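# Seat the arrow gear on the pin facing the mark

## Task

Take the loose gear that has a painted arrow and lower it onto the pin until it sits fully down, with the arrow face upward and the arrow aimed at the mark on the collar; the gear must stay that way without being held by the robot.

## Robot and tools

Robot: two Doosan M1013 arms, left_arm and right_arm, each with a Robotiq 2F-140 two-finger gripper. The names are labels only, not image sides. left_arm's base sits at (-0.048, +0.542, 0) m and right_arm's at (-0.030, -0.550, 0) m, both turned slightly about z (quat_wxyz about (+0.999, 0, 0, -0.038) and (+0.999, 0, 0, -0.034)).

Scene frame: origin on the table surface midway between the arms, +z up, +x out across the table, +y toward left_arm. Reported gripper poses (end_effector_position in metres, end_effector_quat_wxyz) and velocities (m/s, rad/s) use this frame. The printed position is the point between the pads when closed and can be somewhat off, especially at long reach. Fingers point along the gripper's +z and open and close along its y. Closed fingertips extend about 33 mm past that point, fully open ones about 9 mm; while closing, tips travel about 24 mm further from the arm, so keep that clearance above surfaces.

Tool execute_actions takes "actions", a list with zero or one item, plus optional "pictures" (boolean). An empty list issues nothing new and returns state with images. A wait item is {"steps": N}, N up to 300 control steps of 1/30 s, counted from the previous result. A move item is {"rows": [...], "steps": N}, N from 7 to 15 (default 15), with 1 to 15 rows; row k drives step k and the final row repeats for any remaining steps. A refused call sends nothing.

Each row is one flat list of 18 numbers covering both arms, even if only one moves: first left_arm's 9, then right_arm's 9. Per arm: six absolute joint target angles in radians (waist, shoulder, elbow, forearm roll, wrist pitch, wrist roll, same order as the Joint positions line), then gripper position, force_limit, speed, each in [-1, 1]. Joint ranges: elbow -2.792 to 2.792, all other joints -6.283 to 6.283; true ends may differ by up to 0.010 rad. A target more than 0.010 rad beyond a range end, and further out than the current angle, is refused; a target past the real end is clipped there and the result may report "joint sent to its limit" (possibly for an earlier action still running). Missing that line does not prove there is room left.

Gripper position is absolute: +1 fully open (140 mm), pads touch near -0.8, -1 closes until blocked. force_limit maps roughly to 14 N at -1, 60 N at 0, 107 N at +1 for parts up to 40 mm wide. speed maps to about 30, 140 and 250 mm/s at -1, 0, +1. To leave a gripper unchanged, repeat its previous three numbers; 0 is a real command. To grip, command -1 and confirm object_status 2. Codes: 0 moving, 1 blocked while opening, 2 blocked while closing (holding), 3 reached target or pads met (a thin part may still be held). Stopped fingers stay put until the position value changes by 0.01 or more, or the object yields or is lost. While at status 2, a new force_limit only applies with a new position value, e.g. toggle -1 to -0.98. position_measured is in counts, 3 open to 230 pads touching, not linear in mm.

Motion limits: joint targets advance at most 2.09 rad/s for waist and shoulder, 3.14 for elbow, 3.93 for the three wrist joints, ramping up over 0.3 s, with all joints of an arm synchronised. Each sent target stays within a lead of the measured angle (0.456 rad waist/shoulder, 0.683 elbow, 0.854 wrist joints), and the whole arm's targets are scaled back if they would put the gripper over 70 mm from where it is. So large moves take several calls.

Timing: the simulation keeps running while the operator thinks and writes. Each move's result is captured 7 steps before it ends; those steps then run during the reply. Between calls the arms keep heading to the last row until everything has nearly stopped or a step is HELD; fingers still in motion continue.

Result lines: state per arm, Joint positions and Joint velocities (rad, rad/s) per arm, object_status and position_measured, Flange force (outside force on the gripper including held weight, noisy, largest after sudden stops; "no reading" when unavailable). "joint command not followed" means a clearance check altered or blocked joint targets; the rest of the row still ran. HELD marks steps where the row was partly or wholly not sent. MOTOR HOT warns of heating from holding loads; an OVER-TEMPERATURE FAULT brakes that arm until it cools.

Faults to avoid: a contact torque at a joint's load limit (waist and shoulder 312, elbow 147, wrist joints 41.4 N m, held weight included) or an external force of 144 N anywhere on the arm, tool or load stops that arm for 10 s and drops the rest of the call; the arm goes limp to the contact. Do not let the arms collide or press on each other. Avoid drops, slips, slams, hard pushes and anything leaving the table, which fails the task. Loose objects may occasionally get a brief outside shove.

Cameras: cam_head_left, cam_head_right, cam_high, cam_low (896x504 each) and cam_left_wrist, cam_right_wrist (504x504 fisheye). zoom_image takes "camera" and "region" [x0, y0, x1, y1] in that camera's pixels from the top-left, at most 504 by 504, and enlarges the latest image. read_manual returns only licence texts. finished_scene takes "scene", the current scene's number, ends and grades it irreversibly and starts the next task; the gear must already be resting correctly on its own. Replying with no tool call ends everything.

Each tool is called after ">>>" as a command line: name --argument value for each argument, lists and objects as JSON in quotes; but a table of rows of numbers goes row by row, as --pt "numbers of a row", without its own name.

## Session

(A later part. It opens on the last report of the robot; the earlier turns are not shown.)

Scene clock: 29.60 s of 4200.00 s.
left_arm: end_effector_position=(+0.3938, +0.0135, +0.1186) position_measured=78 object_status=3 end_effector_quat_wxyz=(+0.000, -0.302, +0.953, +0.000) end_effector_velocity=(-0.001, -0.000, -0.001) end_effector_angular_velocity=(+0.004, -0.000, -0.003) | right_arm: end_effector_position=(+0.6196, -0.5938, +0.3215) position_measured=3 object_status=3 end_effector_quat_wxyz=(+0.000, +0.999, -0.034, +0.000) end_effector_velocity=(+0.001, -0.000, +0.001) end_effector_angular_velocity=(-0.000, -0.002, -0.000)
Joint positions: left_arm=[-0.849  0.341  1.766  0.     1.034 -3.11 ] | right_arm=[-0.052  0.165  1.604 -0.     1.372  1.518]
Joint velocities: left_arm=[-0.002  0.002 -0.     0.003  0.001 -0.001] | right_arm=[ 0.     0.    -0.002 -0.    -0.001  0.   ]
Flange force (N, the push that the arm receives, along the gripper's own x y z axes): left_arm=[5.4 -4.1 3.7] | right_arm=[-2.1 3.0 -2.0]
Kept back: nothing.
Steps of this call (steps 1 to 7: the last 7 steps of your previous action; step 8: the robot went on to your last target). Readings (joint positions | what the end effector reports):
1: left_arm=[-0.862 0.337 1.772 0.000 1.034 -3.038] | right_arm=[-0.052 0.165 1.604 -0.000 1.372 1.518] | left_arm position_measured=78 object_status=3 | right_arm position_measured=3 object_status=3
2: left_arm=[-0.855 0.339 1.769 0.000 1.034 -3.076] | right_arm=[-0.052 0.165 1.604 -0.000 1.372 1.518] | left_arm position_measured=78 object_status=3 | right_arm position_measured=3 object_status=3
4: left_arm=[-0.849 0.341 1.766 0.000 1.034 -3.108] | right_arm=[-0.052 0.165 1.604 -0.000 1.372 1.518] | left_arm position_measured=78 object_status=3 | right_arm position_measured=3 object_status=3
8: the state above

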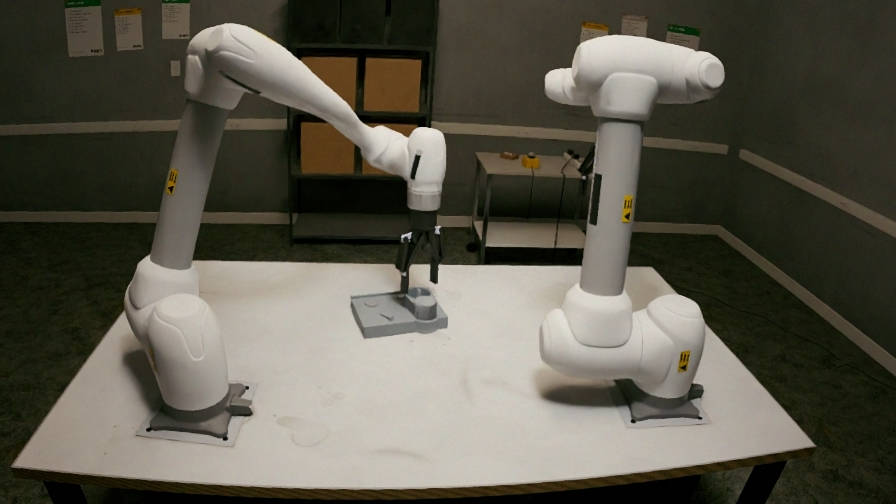

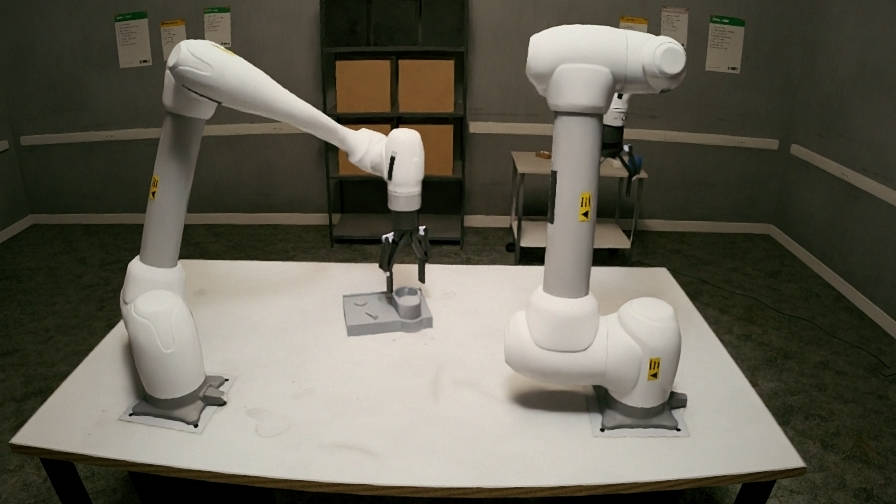

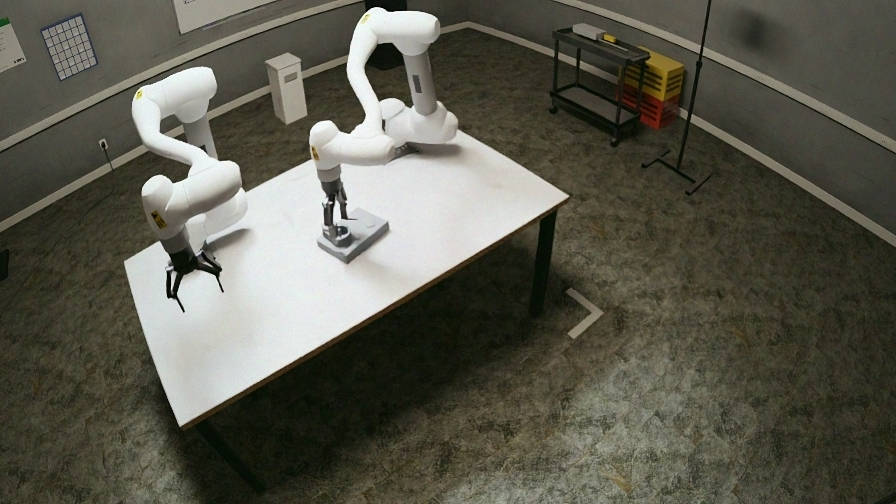

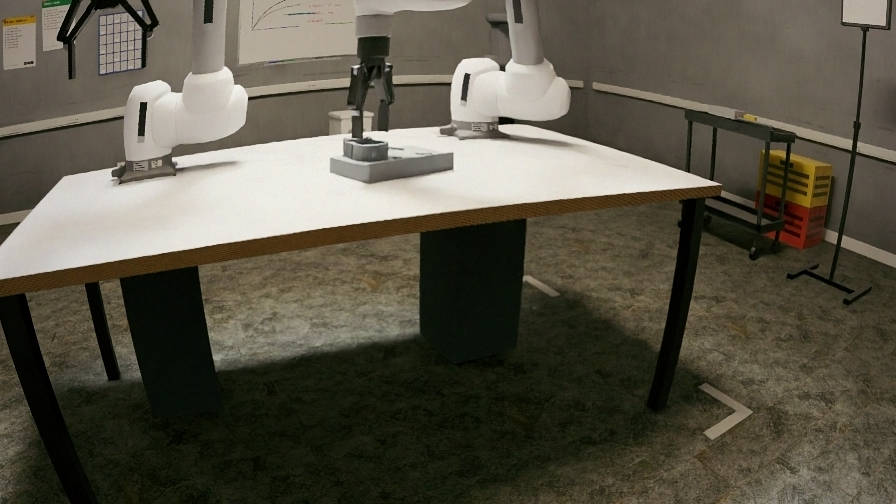

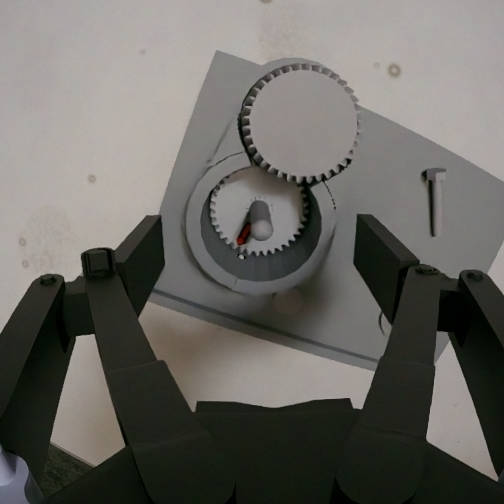

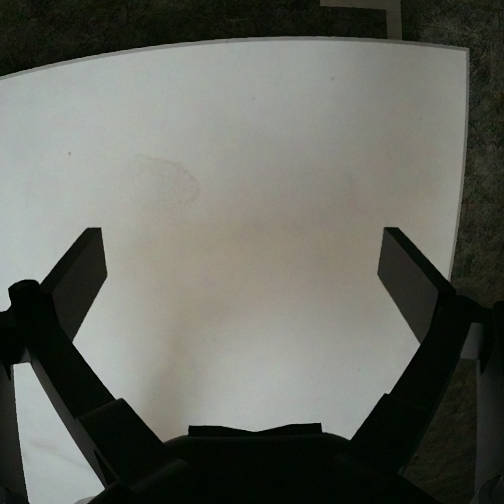

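>>> execute_actions --actions '[{"rows":[[-0.8503,0.3400,1.7677,0,1.0339,-2.7155,0.35,1,-0.5,-0.052,0.165,1.604,0,1.372,1.518,1,0,0]],"steps":13}]'

>>> execute_actions --actions '[{"rows":[[-0.8503,0.3786,1.8040,0,0.959,-2.7155,0.35,1,-0.5,-0.052,0.165,1.604,0,1.372,1.518,1,0,0]],"steps":10}]'

>>> execute_actions --actions '[{"rows":[[-0.8503,0.3786,1.8040,0,0.959,-2.7155,-1,1,-0.5,-0.052,0.165,1.604,0,1.372,1.518,1,0,0]]}]'

>>> execute_actions --actions '[{"rows":[[-0.8503,0.3766,1.8022,0,0.9628,-2.7155,-1,1,-0.5,-0.052,0.165,1.604,0,1.372,1.518,1,0,0],[-0.8503,0.3746,1.8004,0,0.9666,-2.7155,-1,1,-0.5,-0.052,0.165,1.604,0,1.372,1.518,1,0,0],[-0.8503,0.3726,1.7986,0,0.9704,-2.7155,-1,1,-0.5,-0.052,0.165,1.604,0,1.372,1.518,1,0,0],[-0.8503,0.3706,1.7968,0,0.9742,-2.7155,-1,1,-0.5,-0.052,0.165,1.604,0,1.372,1.518,1,0,0],[-0.8503,0.3686,1.795,0,0.978,-2.7155,-1,1,-0.5,-0.052,0.165,1.604,0,1.372,1.518,1,0,0],[-0.8503,0.3656,1.7923,0,0.9837,-2.7155,-1,1,-0.5,-0.052,0.165,1.604,0,1.372,1.518,1,0,0],[-0.8503,0.3626,1.7896,0,0.9894,-2.7155,-1,1,-0.5,-0.052,0.165,1.604,0,1.372,1.518,1,0,0]]}]'

>>> execute_actions --actions '[{"steps":12}]' --pictures true

Scene clock: 31.20 s of 4200.00 s.
left_arm: end_effector_position=(+0.3935, +0.0135, +0.1187) position_measured=85 object_status=0 end_effector_quat_wxyz=(-0.000, -0.217, +0.976, -0.000) end_effector_velocity=(-0.007, +0.003, +0.001) end_effector_angular_velocity=(+0.003, +0.002, -2.070) | right_arm: end_effector_position=(+0.6196, -0.5938, +0.3215) position_measured=3 object_status=3 end_effector_quat_wxyz=(+0.000, +0.999, -0.034, +0.000) end_effector_velocity=(+0.000, -0.000, +0.000) end_effector_angular_velocity=(+0.000, -0.002, -0.000)
Joint positions: left_arm=[-0.849  0.341  1.766 -0.     1.034 -2.933] | right_arm=[-0.052  0.165  1.604  0.     1.372  1.518]
Joint velocities: left_arm=[-0.006 -0.009  0.011  0.001  0.001  2.064] | right_arm=[-0.    -0.     0.     0.001 -0.002 -0.   ]
Flange force (N, the push that the arm receives, along the gripper's own x y z axes): left_arm=[3.9 -4.0 3.9] | right_arm=[0.0 2.2 -2.3]
Steps of this call (steps 1 to 30: the robot went on to your last target; steps 31 to 42: nothing new was sent; steps 43 to 48: the first 6 steps of this action). Readings (joint positions | what the end effector reports):
43: left_arm=[-0.849 0.341 1.766 -0.000 1.034 -3.110] | right_arm=[-0.052 0.165 1.604 0.000 1.372 1.518] | left_arm position_measured=78 object_status=0 | right_arm position_measured=3 object_status=3
44: left_arm=[-0.849 0.341 1.766 -0.000 1.034 -3.103] | right_arm=[-0.052 0.165 1.604 -0.000 1.372 1.518] | left_arm position_measured=80 object_status=0 | right_arm position_measured=3 object_status=3
46: left_arm=[-0.849 0.341 1.766 -0.000 1.034 -3.047] | right_arm=[-0.052 0.165 1.604 -0.000 1.372 1.518] | left_arm position_measured=85 object_status=0 | right_arm position_measured=3 object_status=3
48: the state above

Scene clock: 31.53 s of 4200.00 s.
left_arm: end_effector_position=(+0.3932, +0.0129, +0.1032) position_measured=85 object_status=3 end_effector_quat_wxyz=(+0.000, -0.109, +0.994, -0.001) end_effector_velocity=(-0.005, +0.006, -0.472) end_effector_angular_velocity=(+0.019, +0.014, -0.001) | right_arm: end_effector_position=(+0.6196, -0.5938, +0.3215) position_measured=3 object_status=3 end_effector_quat_wxyz=(+0.000, +0.999, -0.034, +0.000) end_effector_velocity=(+0.001, +0.000, +0.002) end_effector_angular_velocity=(-0.000, -0.002, +0.001)
Joint positions: left_arm=[-0.85   0.354  1.78  -0.     1.006 -2.716] | right_arm=[-0.052  0.165  1.604 -0.     1.372  1.518]
Joint velocities: left_arm=[-0.001  0.415  0.396  0.    -0.787  0.   ] | right_arm=[ 0.001  0.    -0.003 -0.     0.    -0.   ]
Flange force (N, the push that the arm receives, along the gripper's own x y z axes): left_arm=[3.2 -5.0 1.5] | right_arm=[0.1 1.2 -2.9]
Steps of this call (steps 1 to 7: the last 7 steps of your previous action; steps 8 to 10: the first 3 steps of this action). Readings (joint positions | what the end effector reports):
8: left_arm=[-0.850 0.340 1.768 -0.000 1.034 -2.716] | right_arm=[-0.052 0.165 1.604 -0.000 1.372 1.518] | left_arm position_measured=85 object_status=3 | right_arm position_measured=3 object_status=3
9: left_arm=[-0.850 0.343 1.771 -0.000 1.026 -2.716] | right_arm=[-0.052 0.165 1.604 -0.000 1.372 1.518] | left_arm position_measured=85 object_status=3 | right_arm position_measured=3 object_status=3
10: the state above

Scene clock: 32.03 s of 4200.00 s.
left_arm: end_effector_position=(+0.3925, +0.0137, +0.0753) position_measured=111 object_status=0 end_effector_quat_wxyz=(+0.000, -0.109, +0.994, -0.000) end_effector_velocity=(-0.001, +0.001, -0.000) end_effector_angular_velocity=(+0.002, +0.001, -0.001) | right_arm: end_effector_position=(+0.6196, -0.5938, +0.3215) position_measured=3 object_status=3 end_effector_quat_wxyz=(+0.000, +0.999, -0.034, +0.000) end_effector_velocity=(+0.001, -0.000, +0.000) end_effector_angular_velocity=(-0.001, -0.001, +0.000)
Joint positions: left_arm=[-0.85   0.378  1.804 -0.     0.959 -2.715] | right_arm=[-0.052  0.165  1.604 -0.     1.372  1.518]
Joint velocities: left_arm=[-0.    -0.001  0.001  0.     0.002  0.001] | right_arm=[ 0.     0.    -0.001 -0.    -0.    -0.   ]
Flange force (N, the push that the arm receives, along the gripper's own x y z axes): left_arm=[12.5 10.5 -40.5] | right_arm=[-1.9 1.4 -2.2]
Steps of this call (steps 1 to 7: the last 7 steps of your previous action; steps 8 to 15: the first 8 steps of this action). Readings (joint positions | what the end effector reports):
8: left_arm=[-0.850 0.379 1.804 -0.000 0.959 -2.715] | right_arm=[-0.052 0.165 1.604 -0.000 1.372 1.518] | left_arm position_measured=85 object_status=0 | right_arm position_measured=3 object_status=3
9: left_arm=[-0.850 0.379 1.804 -0.000 0.959 -2.715] | right_arm=[-0.052 0.165 1.604 0.000 1.372 1.518] | left_arm position_measured=87 object_status=0 | right_arm position_measured=3 object_status=3
11: left_arm=[-0.850 0.379 1.804 -0.000 0.959 -2.715] | right_arm=[-0.052 0.165 1.604 0.000 1.372 1.518] | left_arm position_measured=96 object_status=0 | right_arm position_measured=3 object_status=3
15: the state above

Scene clock: 32.53 s of 4200.00 s.
left_arm: end_effector_position=(+0.3926, +0.0136, +0.0902) position_measured=112 object_status=2 end_effector_quat_wxyz=(+0.000, -0.109, +0.994, +0.000) end_effector_velocity=(+0.004, -0.007, +0.094) end_effector_angular_velocity=(-0.015, -0.010, -0.001) | right_arm: end_effector_position=(+0.6196, -0.5938, +0.3215) position_measured=3 object_status=3 end_effector_quat_wxyz=(+0.000, +0.999, -0.034, +0.000) end_effector_velocity=(+0.000, +0.001, -0.001) end_effector_angular_velocity=(-0.000, -0.001, +0.001)
Joint positions: left_arm=[-0.85   0.365  1.792  0.     0.985 -2.715] | right_arm=[-0.052  0.165  1.604 -0.     1.372  1.518]
Joint velocities: left_arm=[-0.001 -0.083 -0.079 -0.001  0.144  0.001] | right_arm=[ 0.001 -0.     0.001  0.    -0.002 -0.   ]
Flange force (N, the push that the arm receives, along the gripper's own x y z axes): left_arm=[3.4 -1.2 104.4] | right_arm=[-1.9 2.9 -3.5]
Steps of this call (steps 1 to 7: the last 7 steps of your previous action; steps 8 to 15: the first 8 steps of this action). Readings (joint positions | what the end effector reports):
8: left_arm=[-0.850 0.379 1.804 -0.000 0.959 -2.715] | right_arm=[-0.052 0.165 1.604 -0.000 1.372 1.518] | left_arm position_measured=111 object_status=2 | right_arm position_measured=3 object_status=3
9: left_arm=[-0.850 0.378 1.803 -0.000 0.961 -2.715] | right_arm=[-0.052 0.165 1.604 -0.000 1.372 1.518] | left_arm position_measured=111 object_status=2 | right_arm position_measured=3 object_status=3
11: left_arm=[-0.850 0.375 1.801 -0.000 0.968 -2.715] | right_arm=[-0.052 0.165 1.604 -0.000 1.372 1.518] | left_arm position_measured=112 object_status=2 | right_arm position_measured=3 object_status=3
15: the state above

Scene clock: 32.93 s of 4200.00 s.
left_arm: end_effector_position=(+0.3926, +0.0136, +0.0927) position_measured=112 object_status=2 end_effector_quat_wxyz=(+0.000, -0.109, +0.994, +0.000) end_effector_velocity=(+0.000, -0.001, +0.000) end_effector_angular_velocity=(-0.001, +0.000, +0.001) | right_arm: end_effector_position=(+0.6196, -0.5938, +0.3215) position_measured=3 object_status=3 end_effector_quat_wxyz=(+0.000, +0.999, -0.034, +0.000) end_effector_velocity=(+0.000, +0.001, +0.000) end_effector_angular_velocity=(+0.000, -0.001, +0.001)
Joint positions: left_arm=[-0.85   0.363  1.79   0.     0.989 -2.715] | right_arm=[-0.052  0.165  1.604 -0.     1.372  1.518]
Joint velocities: left_arm=[-0.     0.001 -0.002 -0.001  0.001 -0.   ] | right_arm=[ 0.001 -0.    -0.     0.    -0.    -0.   ]
Flange force (N, the push that the arm receives, along the gripper's own x y z axes): left_arm=[-0.2 -9.4 105.1] | right_arm=[-1.1 0.3 -3.0]
Kept back: nothing.
Steps of this call (steps 1 to 7: the last 7 steps of your previous action; steps 8 to 12: the robot went on to your last target). Readings (joint positions | what the end effector reports):
1: left_arm=[-0.850 0.363 1.790 0.000 0.988 -2.715] | right_arm=[-0.052 0.165 1.604 -0.000 1.372 1.518] | left_arm position_measured=112 object_status=2 | right_arm position_measured=3 object_status=3
2: left_arm=[-0.850 0.363 1.789 0.000 0.989 -2.715] | right_arm=[-0.052 0.165 1.604 -0.000 1.372 1.518] | left_arm position_measured=112 object_status=2 | right_arm position_measured=3 object_status=3
4: left_arm=[-0.850 0.363 1.789 0.000 0.989 -2.715] | right_arm=[-0.052 0.165 1.604 -0.000 1.372 1.518] | left_arm position_measured=112 object_status=2 | right_arm position_measured=3 object_status=3
8: left_arm=[-0.850 0.363 1.789 0.000 0.989 -2.715] | right_arm=[-0.052 0.165 1.604 -0.000 1.372 1.518] | left_arm position_measured=112 object_status=2 | right_arm position_measured=3 object_status=3
12: the state above

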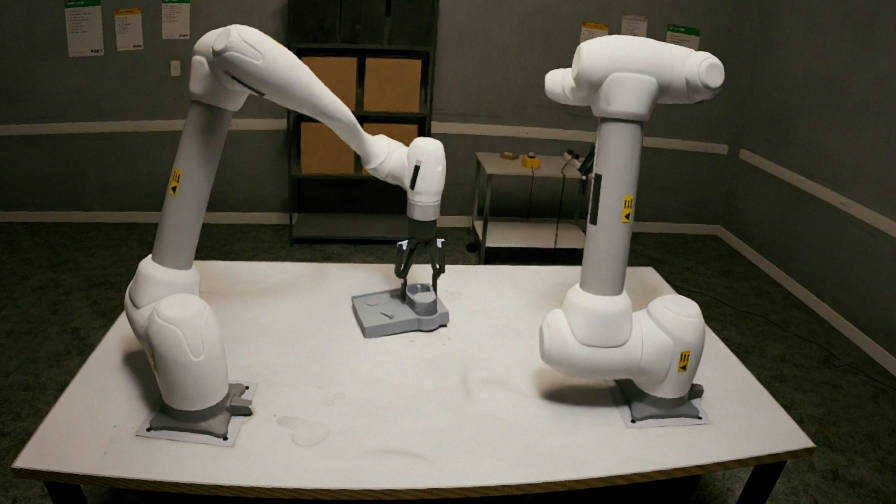

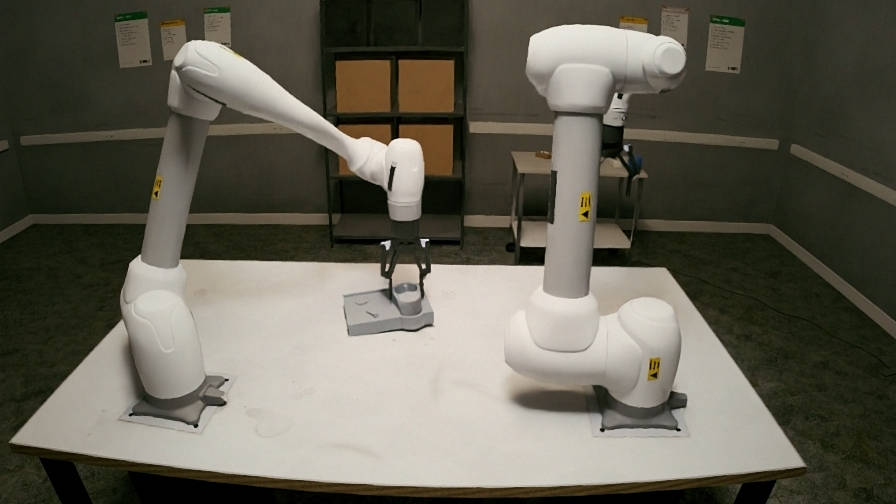

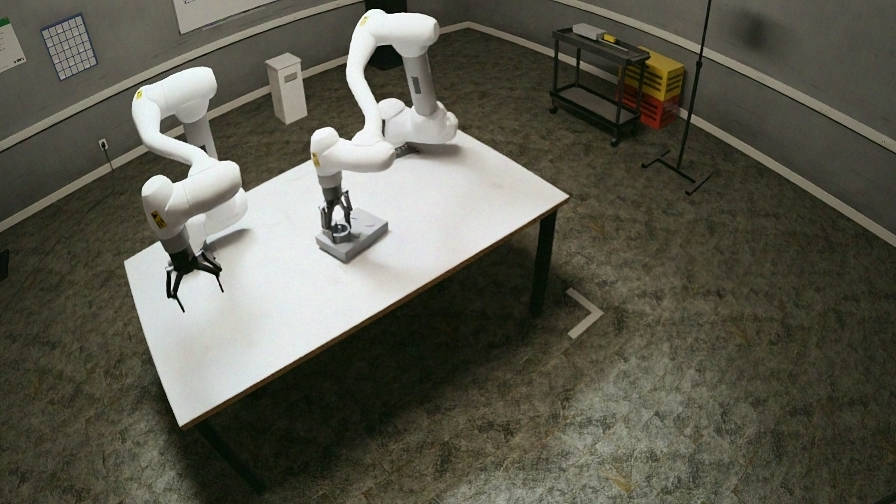

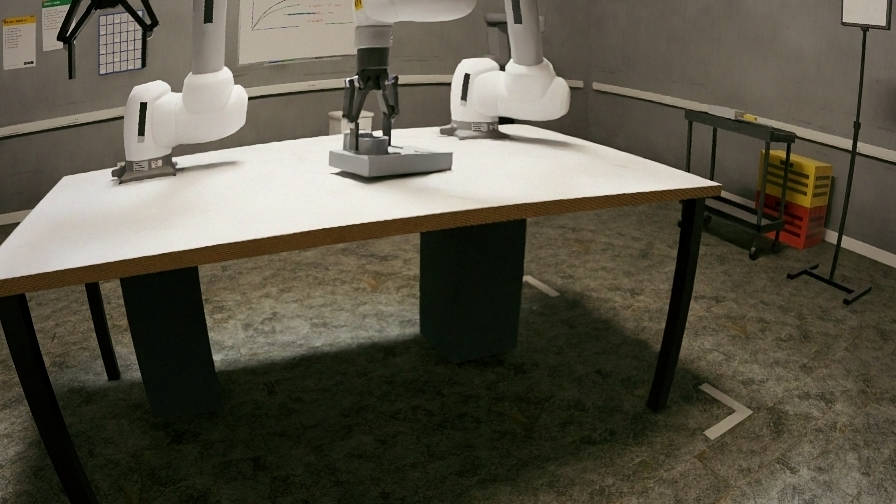

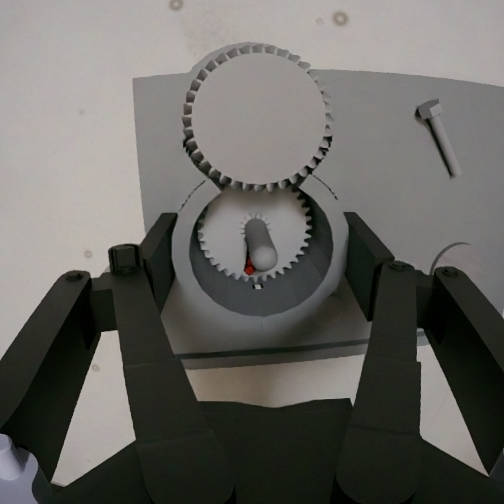

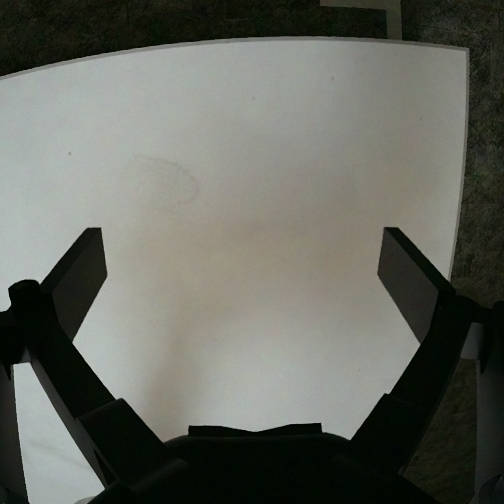

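>>> execute_actions --actions '[{"rows":[[-0.8503,0.3626,1.7896,0,0.9894,-2.73,-1,1,-0.5,-0.052,0.165,1.604,0,1.372,1.518,1,0,0],[-0.8503,0.3626,1.7896,0,0.9894,-2.75,-1,1,-0.5,-0.052,0.165,1.604,0,1.372,1.518,1,0,0],[-0.8503,0.3626,1.7896,0,0.9894,-2.78,-1,1,-0.5,-0.052,0.165,1.604,0,1.372,1.518,1,0,0],[-0.8503,0.3626,1.7896,0,0.9894,-2.81,-1,1,-0.5,-0.052,0.165,1.604,0,1.372,1.518,1,0,0],[-0.8503,0.3626,1.7896,0,0.9894,-2.84,-1,1,-0.5,-0.052,0.165,1.604,0,1.372,1.518,1,0,0],[-0.8503,0.3626,1.7896,0,0.9894,-2.87,-1,1,-0.5,-0.052,0.165,1.604,0,1.372,1.518,1,0,0],[-0.8503,0.3626,1.7896,0,0.9894,-2.9,-1,1,-0.5,-0.052,0.165,1.604,0,1.372,1.518,1,0,0],[-0.8503,0.3626,1.7896,0,0.9894,-2.93,-1,1,-0.5,-0.052,0.165,1.604,0,1.372,1.518,1,0,0],[-0.8503,0.3626,1.7896,0,0.9894,-2.96,-1,1,-0.5,-0.052,0.165,1.604,0,1.372,1.518,1,0,0],[-0.8503,0.3626,1.7896,0,0.9894,-2.99,-1,1,-0.5,-0.052,0.165,1.604,0,1.372,1.518,1,0,0],[-0.8503,0.3626,1.7896,0,0.9894,-3.02,-1,1,-0.5,-0.052,0.165,1.604,0,1.372,1.518,1,0,0],[-0.8503,0.3626,1.7896,0,0.9894,-3.05,-1,1,-0.5,-0.052,0.165,1.604,0,1.372,1.518,1,0,0],[-0.8503,0.3626,1.7896,0,0.9894,-3.08,-1,1,-0.5,-0.052,0.165,1.604,0,1.372,1.518,1,0,0],[-0.8503,0.3626,1.7896,0,0.9894,-3.11,-1,1,-0.5,-0.052,0.165,1.604,0,1.372,1.518,1,0,0],[-0.8503,0.3626,1.7896,0,0.9894,-3.1416,-1,1,-0.5,-0.052,0.165,1.604,0,1.372,1.518,1,0,0]]}]'

>>> execute_actions --actions '[{"steps":15}]' --pictures true

Scene clock: 34.37 s of 4200.00 s.
left_arm: end_effector_position=(+0.3926, +0.0136, +0.0927) position_measured=114 object_status=2 end_effector_quat_wxyz=(+0.000, -0.179, +0.984, -0.000) end_effector_velocity=(-0.001, -0.000, -0.001) end_effector_angular_velocity=(+0.000, +0.001, +0.847) | right_arm: end_effector_position=(+0.6196, -0.5938, +0.3215) position_measured=3 object_status=3 end_effector_quat_wxyz=(+0.000, +0.999, -0.034, +0.000) end_effector_velocity=(+0.000, -0.000, +0.000) end_effector_angular_velocity=(-0.000, -0.001, -0.000)
Joint positions: left_arm=[-0.85   0.362  1.79  -0.     0.989 -2.857] | right_arm=[-0.052  0.165  1.604 -0.     1.372  1.518]
Joint velocities: left_arm=[-0.001  0.001  0.    -0.001 -0.    -0.848] | right_arm=[-0.    -0.    -0.001  0.    -0.     0.   ]
Flange force (N, the push that the arm receives, along the gripper's own x y z axes): left_arm=[-7.2 -9.0 90.3] | right_arm=[0.4 1.9 -2.6]
Steps of this call (steps 1 to 15: the robot went on to your last target; steps 16 to 35: nothing new was sent; steps 36 to 43: the first 8 steps of this action). Readings (joint positions | what the end effector reports):
36: left_arm=[-0.850 0.363 1.790 -0.000 0.989 -2.716] | right_arm=[-0.052 0.165 1.604 -0.000 1.372 1.518] | left_arm position_measured=112 object_status=2 | right_arm position_measured=3 object_status=3
37: left_arm=[-0.850 0.363 1.790 -0.000 0.989 -2.722] | right_arm=[-0.052 0.165 1.604 -0.000 1.372 1.518] | left_arm position_measured=112 object_status=2 | right_arm position_measured=3 object_status=3
39: left_arm=[-0.850 0.362 1.790 -0.000 0.989 -2.752] | right_arm=[-0.052 0.165 1.604 -0.000 1.372 1.518] | left_arm position_measured=112 object_status=2 | right_arm position_measured=3 object_status=3
43: the state above

Scene clock: 34.87 s of 4200.00 s.
left_arm: end_effector_position=(+0.3926, +0.0136, +0.0927) position_measured=114 object_status=2 end_effector_quat_wxyz=(-0.000, -0.317, +0.949, +0.000) end_effector_velocity=(-0.000, +0.000, -0.000) end_effector_angular_velocity=(+0.001, -0.000, +0.000) | right_arm: end_effector_position=(+0.6196, -0.5938, +0.3215) position_measured=3 object_status=3 end_effector_quat_wxyz=(+0.000, +0.999, -0.034, +0.000) end_effector_velocity=(-0.001, +0.001, -0.001) end_effector_angular_velocity=(+0.000, +0.004, +0.002)
Joint positions: left_arm=[-0.85   0.363  1.79  -0.     0.99  -3.142] | right_arm=[-0.052  0.165  1.604 -0.     1.372  1.518]
Joint velocities: left_arm=[-0.    -0.     0.001  0.001 -0.    -0.001] | right_arm=[ 0.001 -0.     0.002 -0.     0.002  0.   ]
Flange force (N, the push that the arm receives, along the gripper's own x y z axes): left_arm=[1.5 -0.1 49.9] | right_arm=[-1.9 1.3 -1.0]
Kept back: nothing.
Steps of this call (steps 1 to 7: the last 7 steps of your previous action; steps 8 to 15: the robot went on to your last target). Readings (joint positions | what the end effector reports):
1: left_arm=[-0.850 0.362 1.790 -0.000 0.989 -2.886] | right_arm=[-0.052 0.165 1.604 -0.000 1.372 1.518] | left_arm position_measured=114 object_status=0 | right_arm position_measured=3 object_status=3
2: left_arm=[-0.850 0.362 1.790 0.000 0.990 -2.915] | right_arm=[-0.052 0.165 1.604 -0.000 1.372 1.518] | left_arm position_measured=114 object_status=0 | right_arm position_measured=3 object_status=3
4: left_arm=[-0.850 0.362 1.790 0.000 0.990 -2.975] | right_arm=[-0.052 0.165 1.604 -0.000 1.372 1.518] | left_arm position_measured=114 object_status=0 | right_arm position_measured=3 object_status=3
8: left_arm=[-0.850 0.362 1.790 0.000 0.990 -3.095] | right_arm=[-0.052 0.165 1.604 -0.000 1.372 1.518] | left_arm position_measured=114 object_status=2 | right_arm position_measured=3 object_status=3
15: the state above

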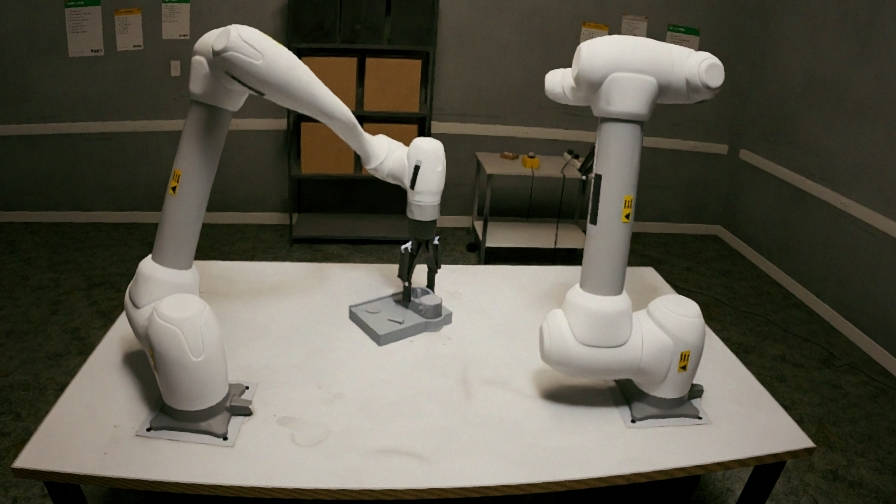

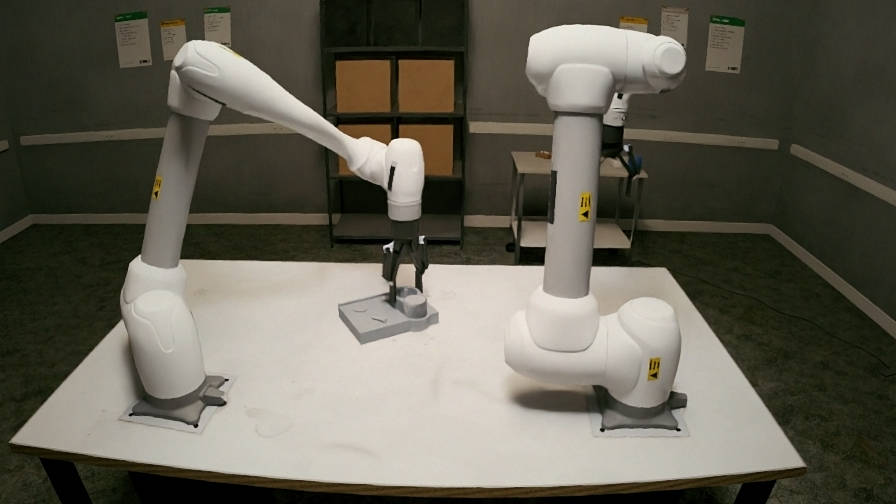

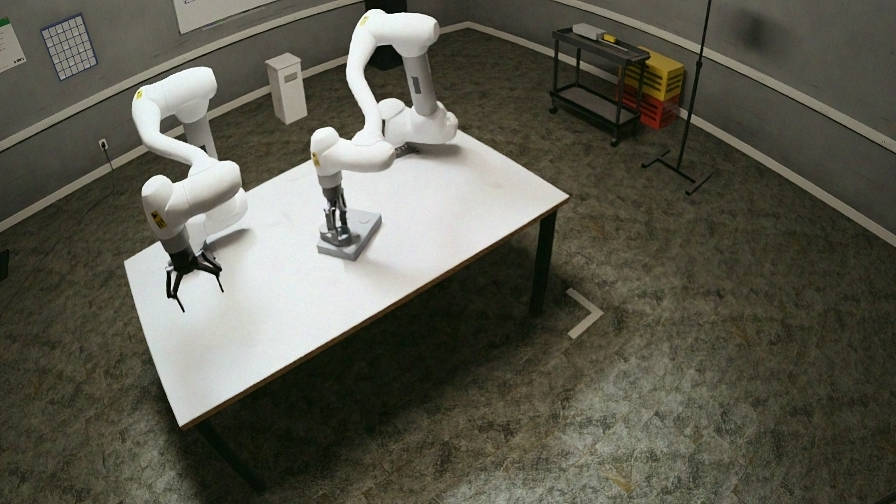

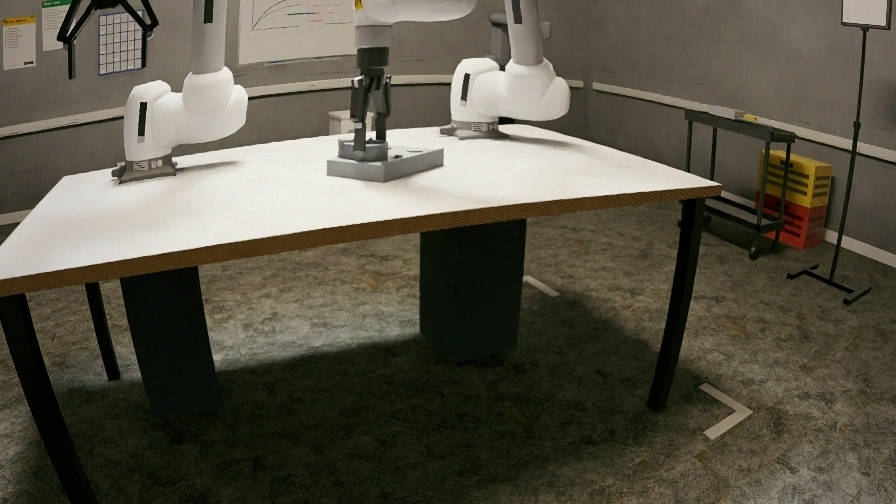

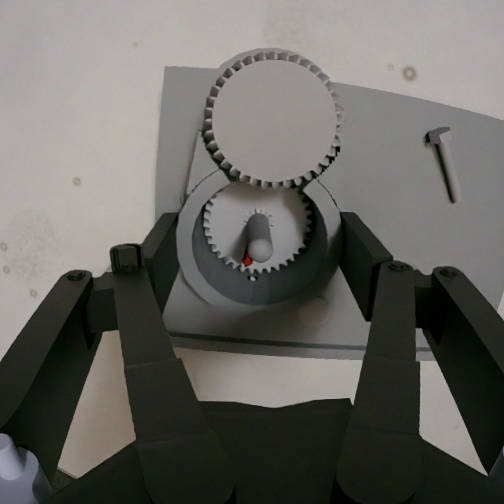

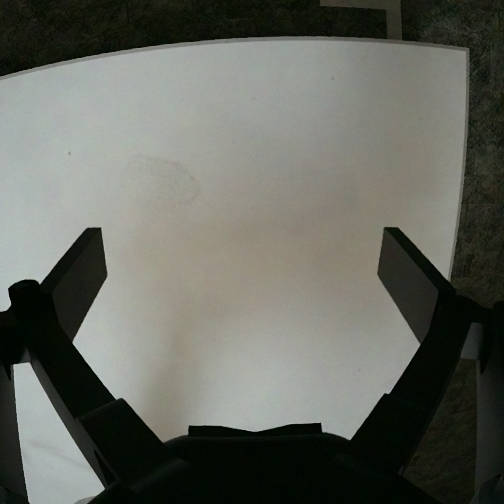

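>>> execute_actions --actions '[{"rows":[[-0.8503,0.3661,1.7843,0,0.9912,-3.15,-1,1,-0.5,-0.052,0.165,1.604,0,1.372,1.518,1,0,0],[-0.8503,0.3741,1.772,0,0.9955,-3.16,-1,1,-0.5,-0.052,0.165,1.604,0,1.372,1.518,1,0,0],[-0.8503,0.3856,1.7544,0,1.0016,-3.17,-1,1,-0.5,-0.052,0.165,1.604,0,1.372,1.518,1,0,0],[-0.8503,0.3994,1.7332,0,1.009,-3.18,-1,1,-0.5,-0.052,0.165,1.604,0,1.372,1.518,1,0,0],[-0.8503,0.4144,1.7103,0,1.0169,-3.19,-1,1,-0.5,-0.052,0.165,1.604,0,1.372,1.518,1,0,0],[-0.8503,0.4302,1.6861,0,1.0253,-3.2,-1,1,-0.5,-0.052,0.165,1.604,0,1.372,1.518,1,0,0],[-0.8503,0.446,1.6619,0,1.0337,-3.21,-1,1,-0.5,-0.052,0.165,1.604,0,1.372,1.518,1,0,0],[-0.8503,0.4618,1.6377,0,1.0421,-3.22,-1,1,-0.5,-0.052,0.165,1.604,0,1.372,1.518,1,0,0],[-0.8503,0.4776,1.6135,0,1.0505,-3.23,-1,1,-0.5,-0.052,0.165,1.604,0,1.372,1.518,1,0,0],[-0.8503,0.4967,1.5823,0,1.0627,-3.24,-1,1,-0.5,-0.052,0.165,1.604,0,1.372,1.518,1,0,0],[-0.8503,0.5158,1.551,0,1.0748,-3.25,-1,1,-0.5,-0.052,0.165,1.604,0,1.372,1.518,1,0,0],[-0.8503,0.5349,1.5198,0,1.087,-3.26,-1,1,-0.5,-0.052,0.165,1.604,0,1.372,1.518,1,0,0],[-0.8503,0.5539,1.4885,0,1.0992,-3.26,-1,1,-0.5,-0.052,0.165,1.604,0,1.372,1.518,1,0,0],[-0.8503,0.573,1.4573,0,1.1113,-3.26,-1,1,-0.5,-0.052,0.165,1.604,0,1.372,1.518,1,0,0],[-0.8503,0.5921,1.426,0,1.1235,-3.26,-1,1,-0.5,-0.052,0.165,1.604,0,1.372,1.518,1,0,0]]}]'

>>> execute_actions --actions '[{"rows":[[-0.8503,0.6105,1.3941,0,1.137,-3.26,-1,1,-0.5,-0.052,0.165,1.604,0,1.372,1.518,1,0,0],[-0.8503,0.6289,1.3623,0,1.1505,-3.26,-1,1,-0.5,-0.052,0.165,1.604,0,1.372,1.518,1,0,0],[-0.8503,0.6473,1.3304,0,1.164,-3.26,-1,1,-0.5,-0.052,0.165,1.604,0,1.372,1.518,1,0,0],[-0.8503,0.6657,1.2985,0,1.1774,-3.26,-1,1,-0.5,-0.052,0.165,1.604,0,1.372,1.518,1,0,0],[-0.8503,0.6841,1.2666,0,1.1909,-3.26,-1,1,-0.5,-0.052,0.165,1.604,0,1.372,1.518,1,0,0],[-0.8503,0.6988,1.2411,0,1.2017,-3.26,-1,1,-0.5,-0.052,0.165,1.604,0,1.372,1.518,1,0,0],[-0.8503,0.7086,1.2241,0,1.2089,-3.26,-1,1,-0.5,-0.052,0.165,1.604,0,1.372,1.518,1,0,0],[-0.8503,0.7147,1.2135,0,1.2134,-3.26,-1,1,-0.5,-0.052,0.165,1.604,0,1.372,1.518,1,0,0]]}]'

>>> execute_actions --actions '[{"rows":[[-0.8503,0.7147,1.2135,0,1.2134,-3.26,0.35,1,0,-0.052,0.165,1.604,0,1.372,1.518,1,0,0],[-0.8503,0.7147,1.2135,0,1.2134,-3.26,0.35,1,0,-0.052,0.165,1.604,0,1.372,1.518,1,0,0],[-0.8503,0.7147,1.2135,0,1.2134,-3.26,0.35,1,0,-0.052,0.165,1.604,0,1.372,1.518,1,0,0],[-0.8503,0.7147,1.2135,0,1.2134,-3.1416,0.35,1,0,-0.052,0.165,1.604,0,1.372,1.518,1,0,0]]}]'

>>> execute_actions --actions '[{"steps":8}]' --pictures true

Scene clock: 36.60 s of 4200.00 s.
left_arm: end_effector_position=(+0.4198, -0.0226, +0.0932) position_measured=114 object_status=2 end_effector_quat_wxyz=(+0.000, -0.342, +0.940, +0.000) end_effector_velocity=(+0.181, -0.241, +0.001) end_effector_angular_velocity=(+0.011, +0.008, +0.276) | right_arm: end_effector_position=(+0.6196, -0.5938, +0.3215) position_measured=3 object_status=3 end_effector_quat_wxyz=(+0.000, +0.999, -0.034, +0.000) end_effector_velocity=(-0.001, +0.000, +0.000) end_effector_angular_velocity=(+0.000, +0.001, +0.000)
Joint positions: left_arm=[-0.85   0.425  1.695  0.     1.022 -3.196] | right_arm=[-0.052  0.165  1.604 -0.     1.372  1.518]
Joint velocities: left_arm=[-0.     0.424 -0.653  0.     0.243 -0.277] | right_arm=[ 0.001 -0.     0.     0.     0.002 -0.   ]
Flange force (N, the push that the arm receives, along the gripper's own x y z axes): left_arm=[-3.2 30.4 64.0] | right_arm=[-2.1 1.8 -3.1]
Steps of this call (steps 1 to 15: the robot went on to your last target; steps 16 to 44: nothing new was sent; steps 45 to 52: the first 8 steps of this action). Readings (joint positions | what the end effector reports):
45: left_arm=[-0.850 0.363 1.790 0.000 0.989 -3.142] | right_arm=[-0.052 0.165 1.604 -0.000 1.372 1.518] | left_arm position_measured=114 object_status=2 | right_arm position_measured=3 object_status=3
46: left_arm=[-0.850 0.364 1.787 0.000 0.990 -3.146] | right_arm=[-0.052 0.165 1.604 -0.000 1.372 1.518] | left_arm position_measured=114 object_status=2 | right_arm position_measured=3 object_status=3
48: left_arm=[-0.850 0.376 1.770 0.000 0.998 -3.161] | right_arm=[-0.052 0.165 1.604 -0.000 1.372 1.518] | left_arm position_measured=114 object_status=2 | right_arm position_measured=3 object_status=3
52: the state above

Scene clock: 37.10 s of 4200.00 s.
left_arm: end_effector_position=(+0.5274, -0.1660, +0.0934) position_measured=114 object_status=2 end_effector_quat_wxyz=(+0.000, -0.372, +0.928, -0.000) end_effector_velocity=(+0.179, -0.240, -0.002) end_effector_angular_velocity=(-0.018, -0.012, +0.000) | right_arm: end_effector_position=(+0.6196, -0.5938, +0.3215) position_measured=3 object_status=3 end_effector_quat_wxyz=(+0.000, +0.999, -0.034, +0.000) end_effector_velocity=(+0.001, -0.000, +0.001) end_effector_angular_velocity=(-0.000, -0.003, -0.000)
Joint positions: left_arm=[-0.85   0.685  1.265 -0.     1.191 -3.26 ] | right_arm=[-0.052  0.165  1.604 -0.     1.372  1.518]
Joint velocities: left_arm=[-0.001  0.461 -0.804 -0.001  0.322 -0.   ] | right_arm=[-0.     0.    -0.001  0.    -0.002 -0.   ]
Flange force (N, the push that the arm receives, along the gripper's own x y z axes): left_arm=[1.2 7.9 33.8] | right_arm=[-0.3 1.0 -2.0]
Steps of this call (steps 1 to 7: the last 7 steps of your previous action; steps 8 to 15: the first 8 steps of this action). Readings (joint positions | what the end effector reports):
8: left_arm=[-0.850 0.559 1.481 -0.000 1.102 -3.259] | right_arm=[-0.052 0.165 1.604 -0.000 1.372 1.518] | left_arm position_measured=114 object_status=2 | right_arm position_measured=3 object_status=3
9: left_arm=[-0.850 0.577 1.450 -0.000 1.114 -3.260] | right_arm=[-0.052 0.165 1.604 -0.000 1.372 1.518] | left_arm position_measured=114 object_status=2 | right_arm position_measured=3 object_status=3
11: left_arm=[-0.850 0.614 1.388 -0.000 1.140 -3.260] | right_arm=[-0.052 0.165 1.604 -0.000 1.372 1.518] | left_arm position_measured=114 object_status=2 | right_arm position_measured=3 object_status=3
15: the state above

Scene clock: 37.60 s of 4200.00 s.
left_arm: end_effector_position=(+0.5385, -0.1807, +0.0928) position_measured=85 object_status=0 end_effector_quat_wxyz=(-0.000, -0.329, +0.944, +0.000) end_effector_velocity=(+0.002, +0.000, +0.003) end_effector_angular_velocity=(-0.003, -0.003, -0.749) | right_arm: end_effector_position=(+0.6196, -0.5938, +0.3215) position_measured=3 object_status=3 end_effector_quat_wxyz=(+0.000, +0.999, -0.034, +0.000) end_effector_velocity=(+0.000, +0.000, +0.001) end_effector_angular_velocity=(-0.000, -0.000, +0.001)
Joint positions: left_arm=[-0.85   0.715  1.213 -0.     1.214 -3.167] | right_arm=[-0.052  0.165  1.604 -0.     1.372  1.518]
Joint velocities: left_arm=[ 0.001 -0.003 -0.     0.001 -0.001  0.75 ] | right_arm=[ 0.001 -0.    -0.001 -0.     0.001 -0.   ]
Flange force (N, the push that the arm receives, along the gripper's own x y z axes): left_arm=[3.8 -1.2 1.1] | right_arm=[-1.1 1.6 -2.5]
Steps of this call (steps 1 to 7: the last 7 steps of your previous action; steps 8 to 15: the first 8 steps of this action). Readings (joint positions | what the end effector reports):
8: left_arm=[-0.850 0.714 1.213 -0.000 1.213 -3.260] | right_arm=[-0.052 0.165 1.604 -0.000 1.372 1.518] | left_arm position_measured=114 object_status=0 | right_arm position_measured=3 object_status=3
9: left_arm=[-0.850 0.715 1.213 -0.000 1.213 -3.260] | right_arm=[-0.052 0.165 1.604 -0.000 1.372 1.518] | left_arm position_measured=114 object_status=0 | right_arm position_measured=3 object_status=3
11: left_arm=[-0.850 0.715 1.213 -0.000 1.214 -3.260] | right_arm=[-0.052 0.165 1.604 0.000 1.372 1.518] | left_arm position_measured=96 object_status=0 | right_arm position_measured=3 object_status=3
15: the state above

Scene clock: 37.87 s of 4200.00 s.
left_arm: end_effector_position=(+0.5385, -0.1807, +0.0927) position_measured=85 object_status=3 end_effector_quat_wxyz=(-0.000, -0.317, +0.949, +0.000) end_effector_velocity=(+0.001, +0.000, +0.000) end_effector_angular_velocity=(-0.000, -0.002, -0.000) | right_arm: end_effector_position=(+0.6196, -0.5938, +0.3215) position_measured=3 object_status=3 end_effector_quat_wxyz=(+0.000, +0.999, -0.034, +0.000) end_effector_velocity=(+0.000, +0.001, -0.000) end_effector_angular_velocity=(+0.000, -0.002, +0.001)
Joint positions: left_arm=[-0.85   0.715  1.213 -0.     1.213 -3.142] | right_arm=[-0.052  0.165  1.604 -0.     1.372  1.518]
Joint velocities: left_arm=[ 0.001 -0.    -0.001  0.001 -0.001  0.001] | right_arm=[ 0.001 -0.     0.001  0.    -0.002  0.   ]
Flange force (N, the push that the arm receives, along the gripper's own x y z axes): left_arm=[3.6 -3.8 1.5] | right_arm=[-1.3 1.2 -2.1]
Kept back: nothing.
Steps of this call (steps 1 to 7: the last 7 steps of your previous action; step 8: the robot went on to your last target). Readings (joint positions | what the end effector reports):
1: left_arm=[-0.850 0.715 1.213 -0.000 1.214 -3.148] | right_arm=[-0.052 0.165 1.604 0.000 1.372 1.518] | left_arm position_measured=85 object_status=0 | right_arm position_measured=3 object_status=3
2: left_arm=[-0.850 0.715 1.213 -0.000 1.214 -3.143] | right_arm=[-0.052 0.165 1.604 -0.000 1.372 1.518] | left_arm position_measured=85 object_status=0 | right_arm position_measured=3 object_status=3
4: left_arm=[-0.850 0.715 1.213 -0.000 1.214 -3.142] | right_arm=[-0.052 0.165 1.604 -0.000 1.372 1.518] | left_arm position_measured=85 object_status=0 | right_arm position_measured=3 object_status=3
8: the state above

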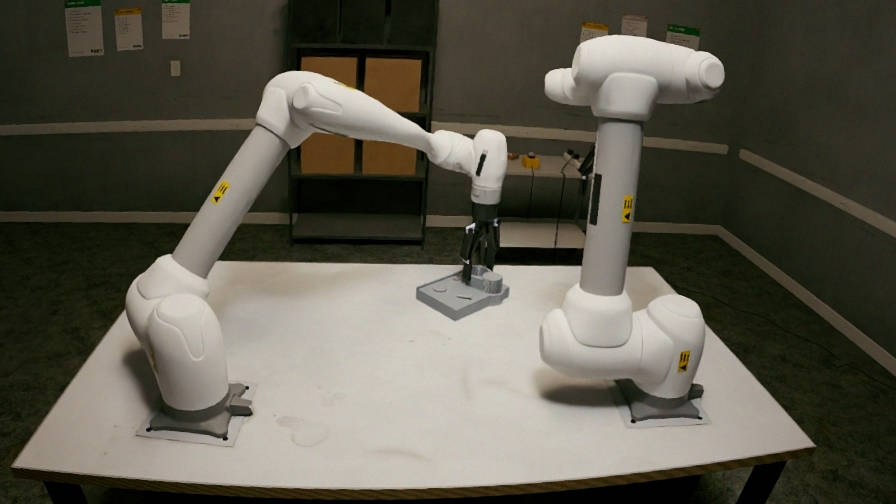

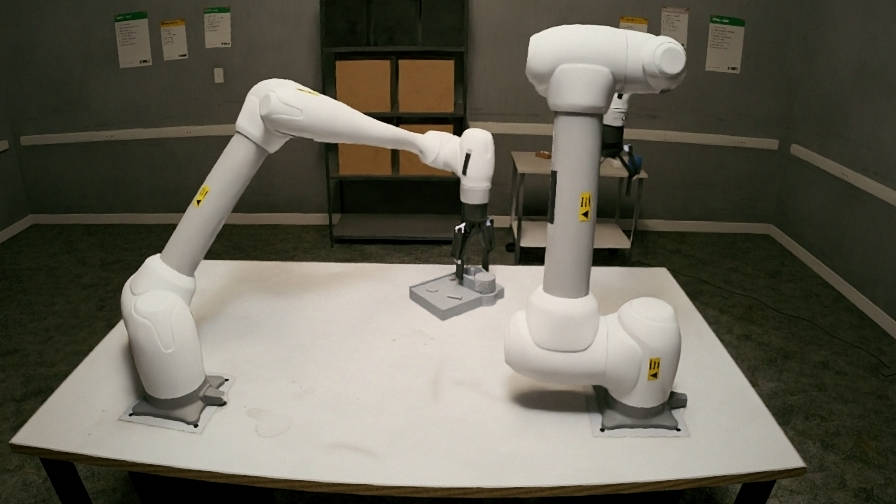

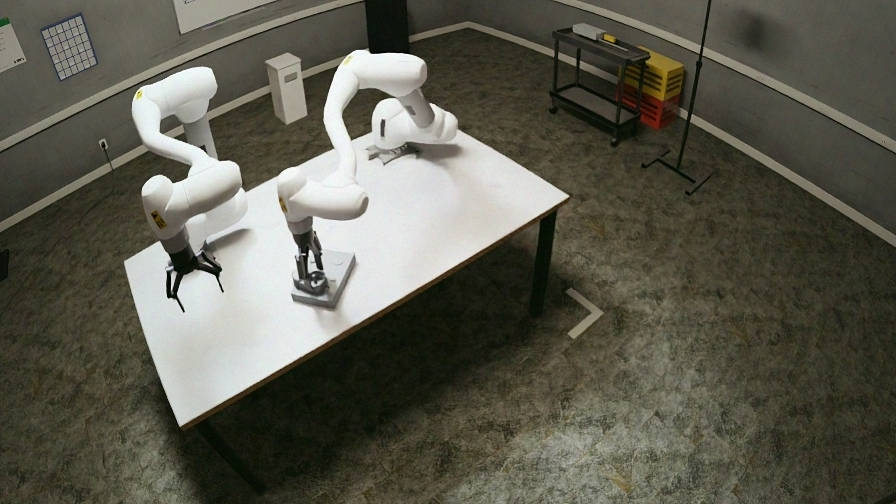

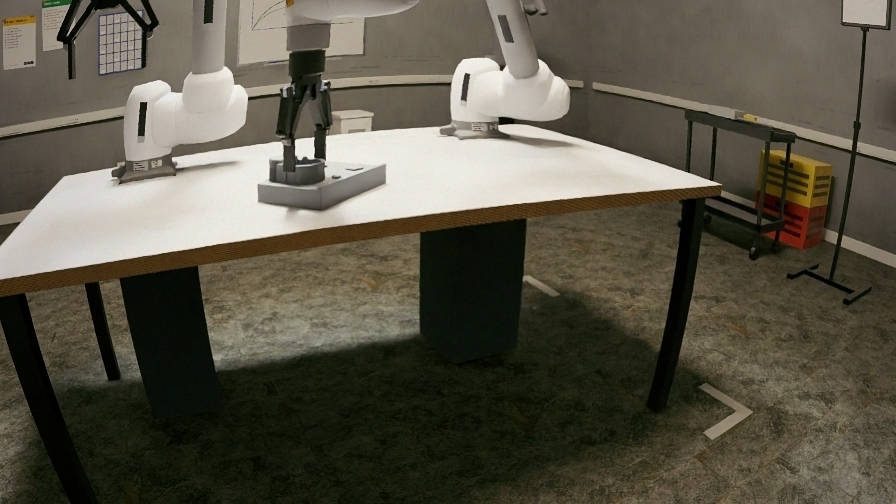

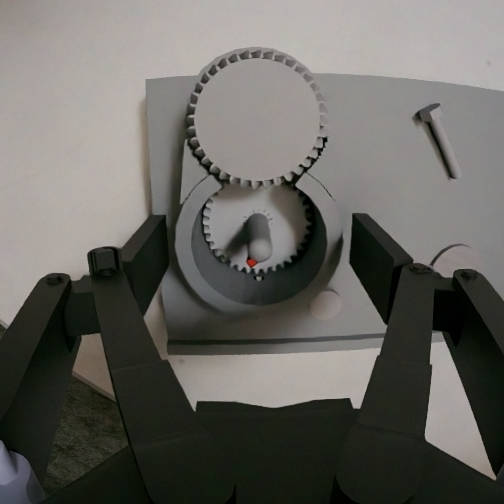

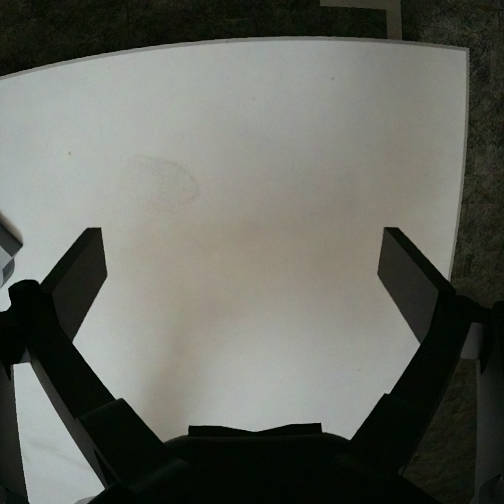

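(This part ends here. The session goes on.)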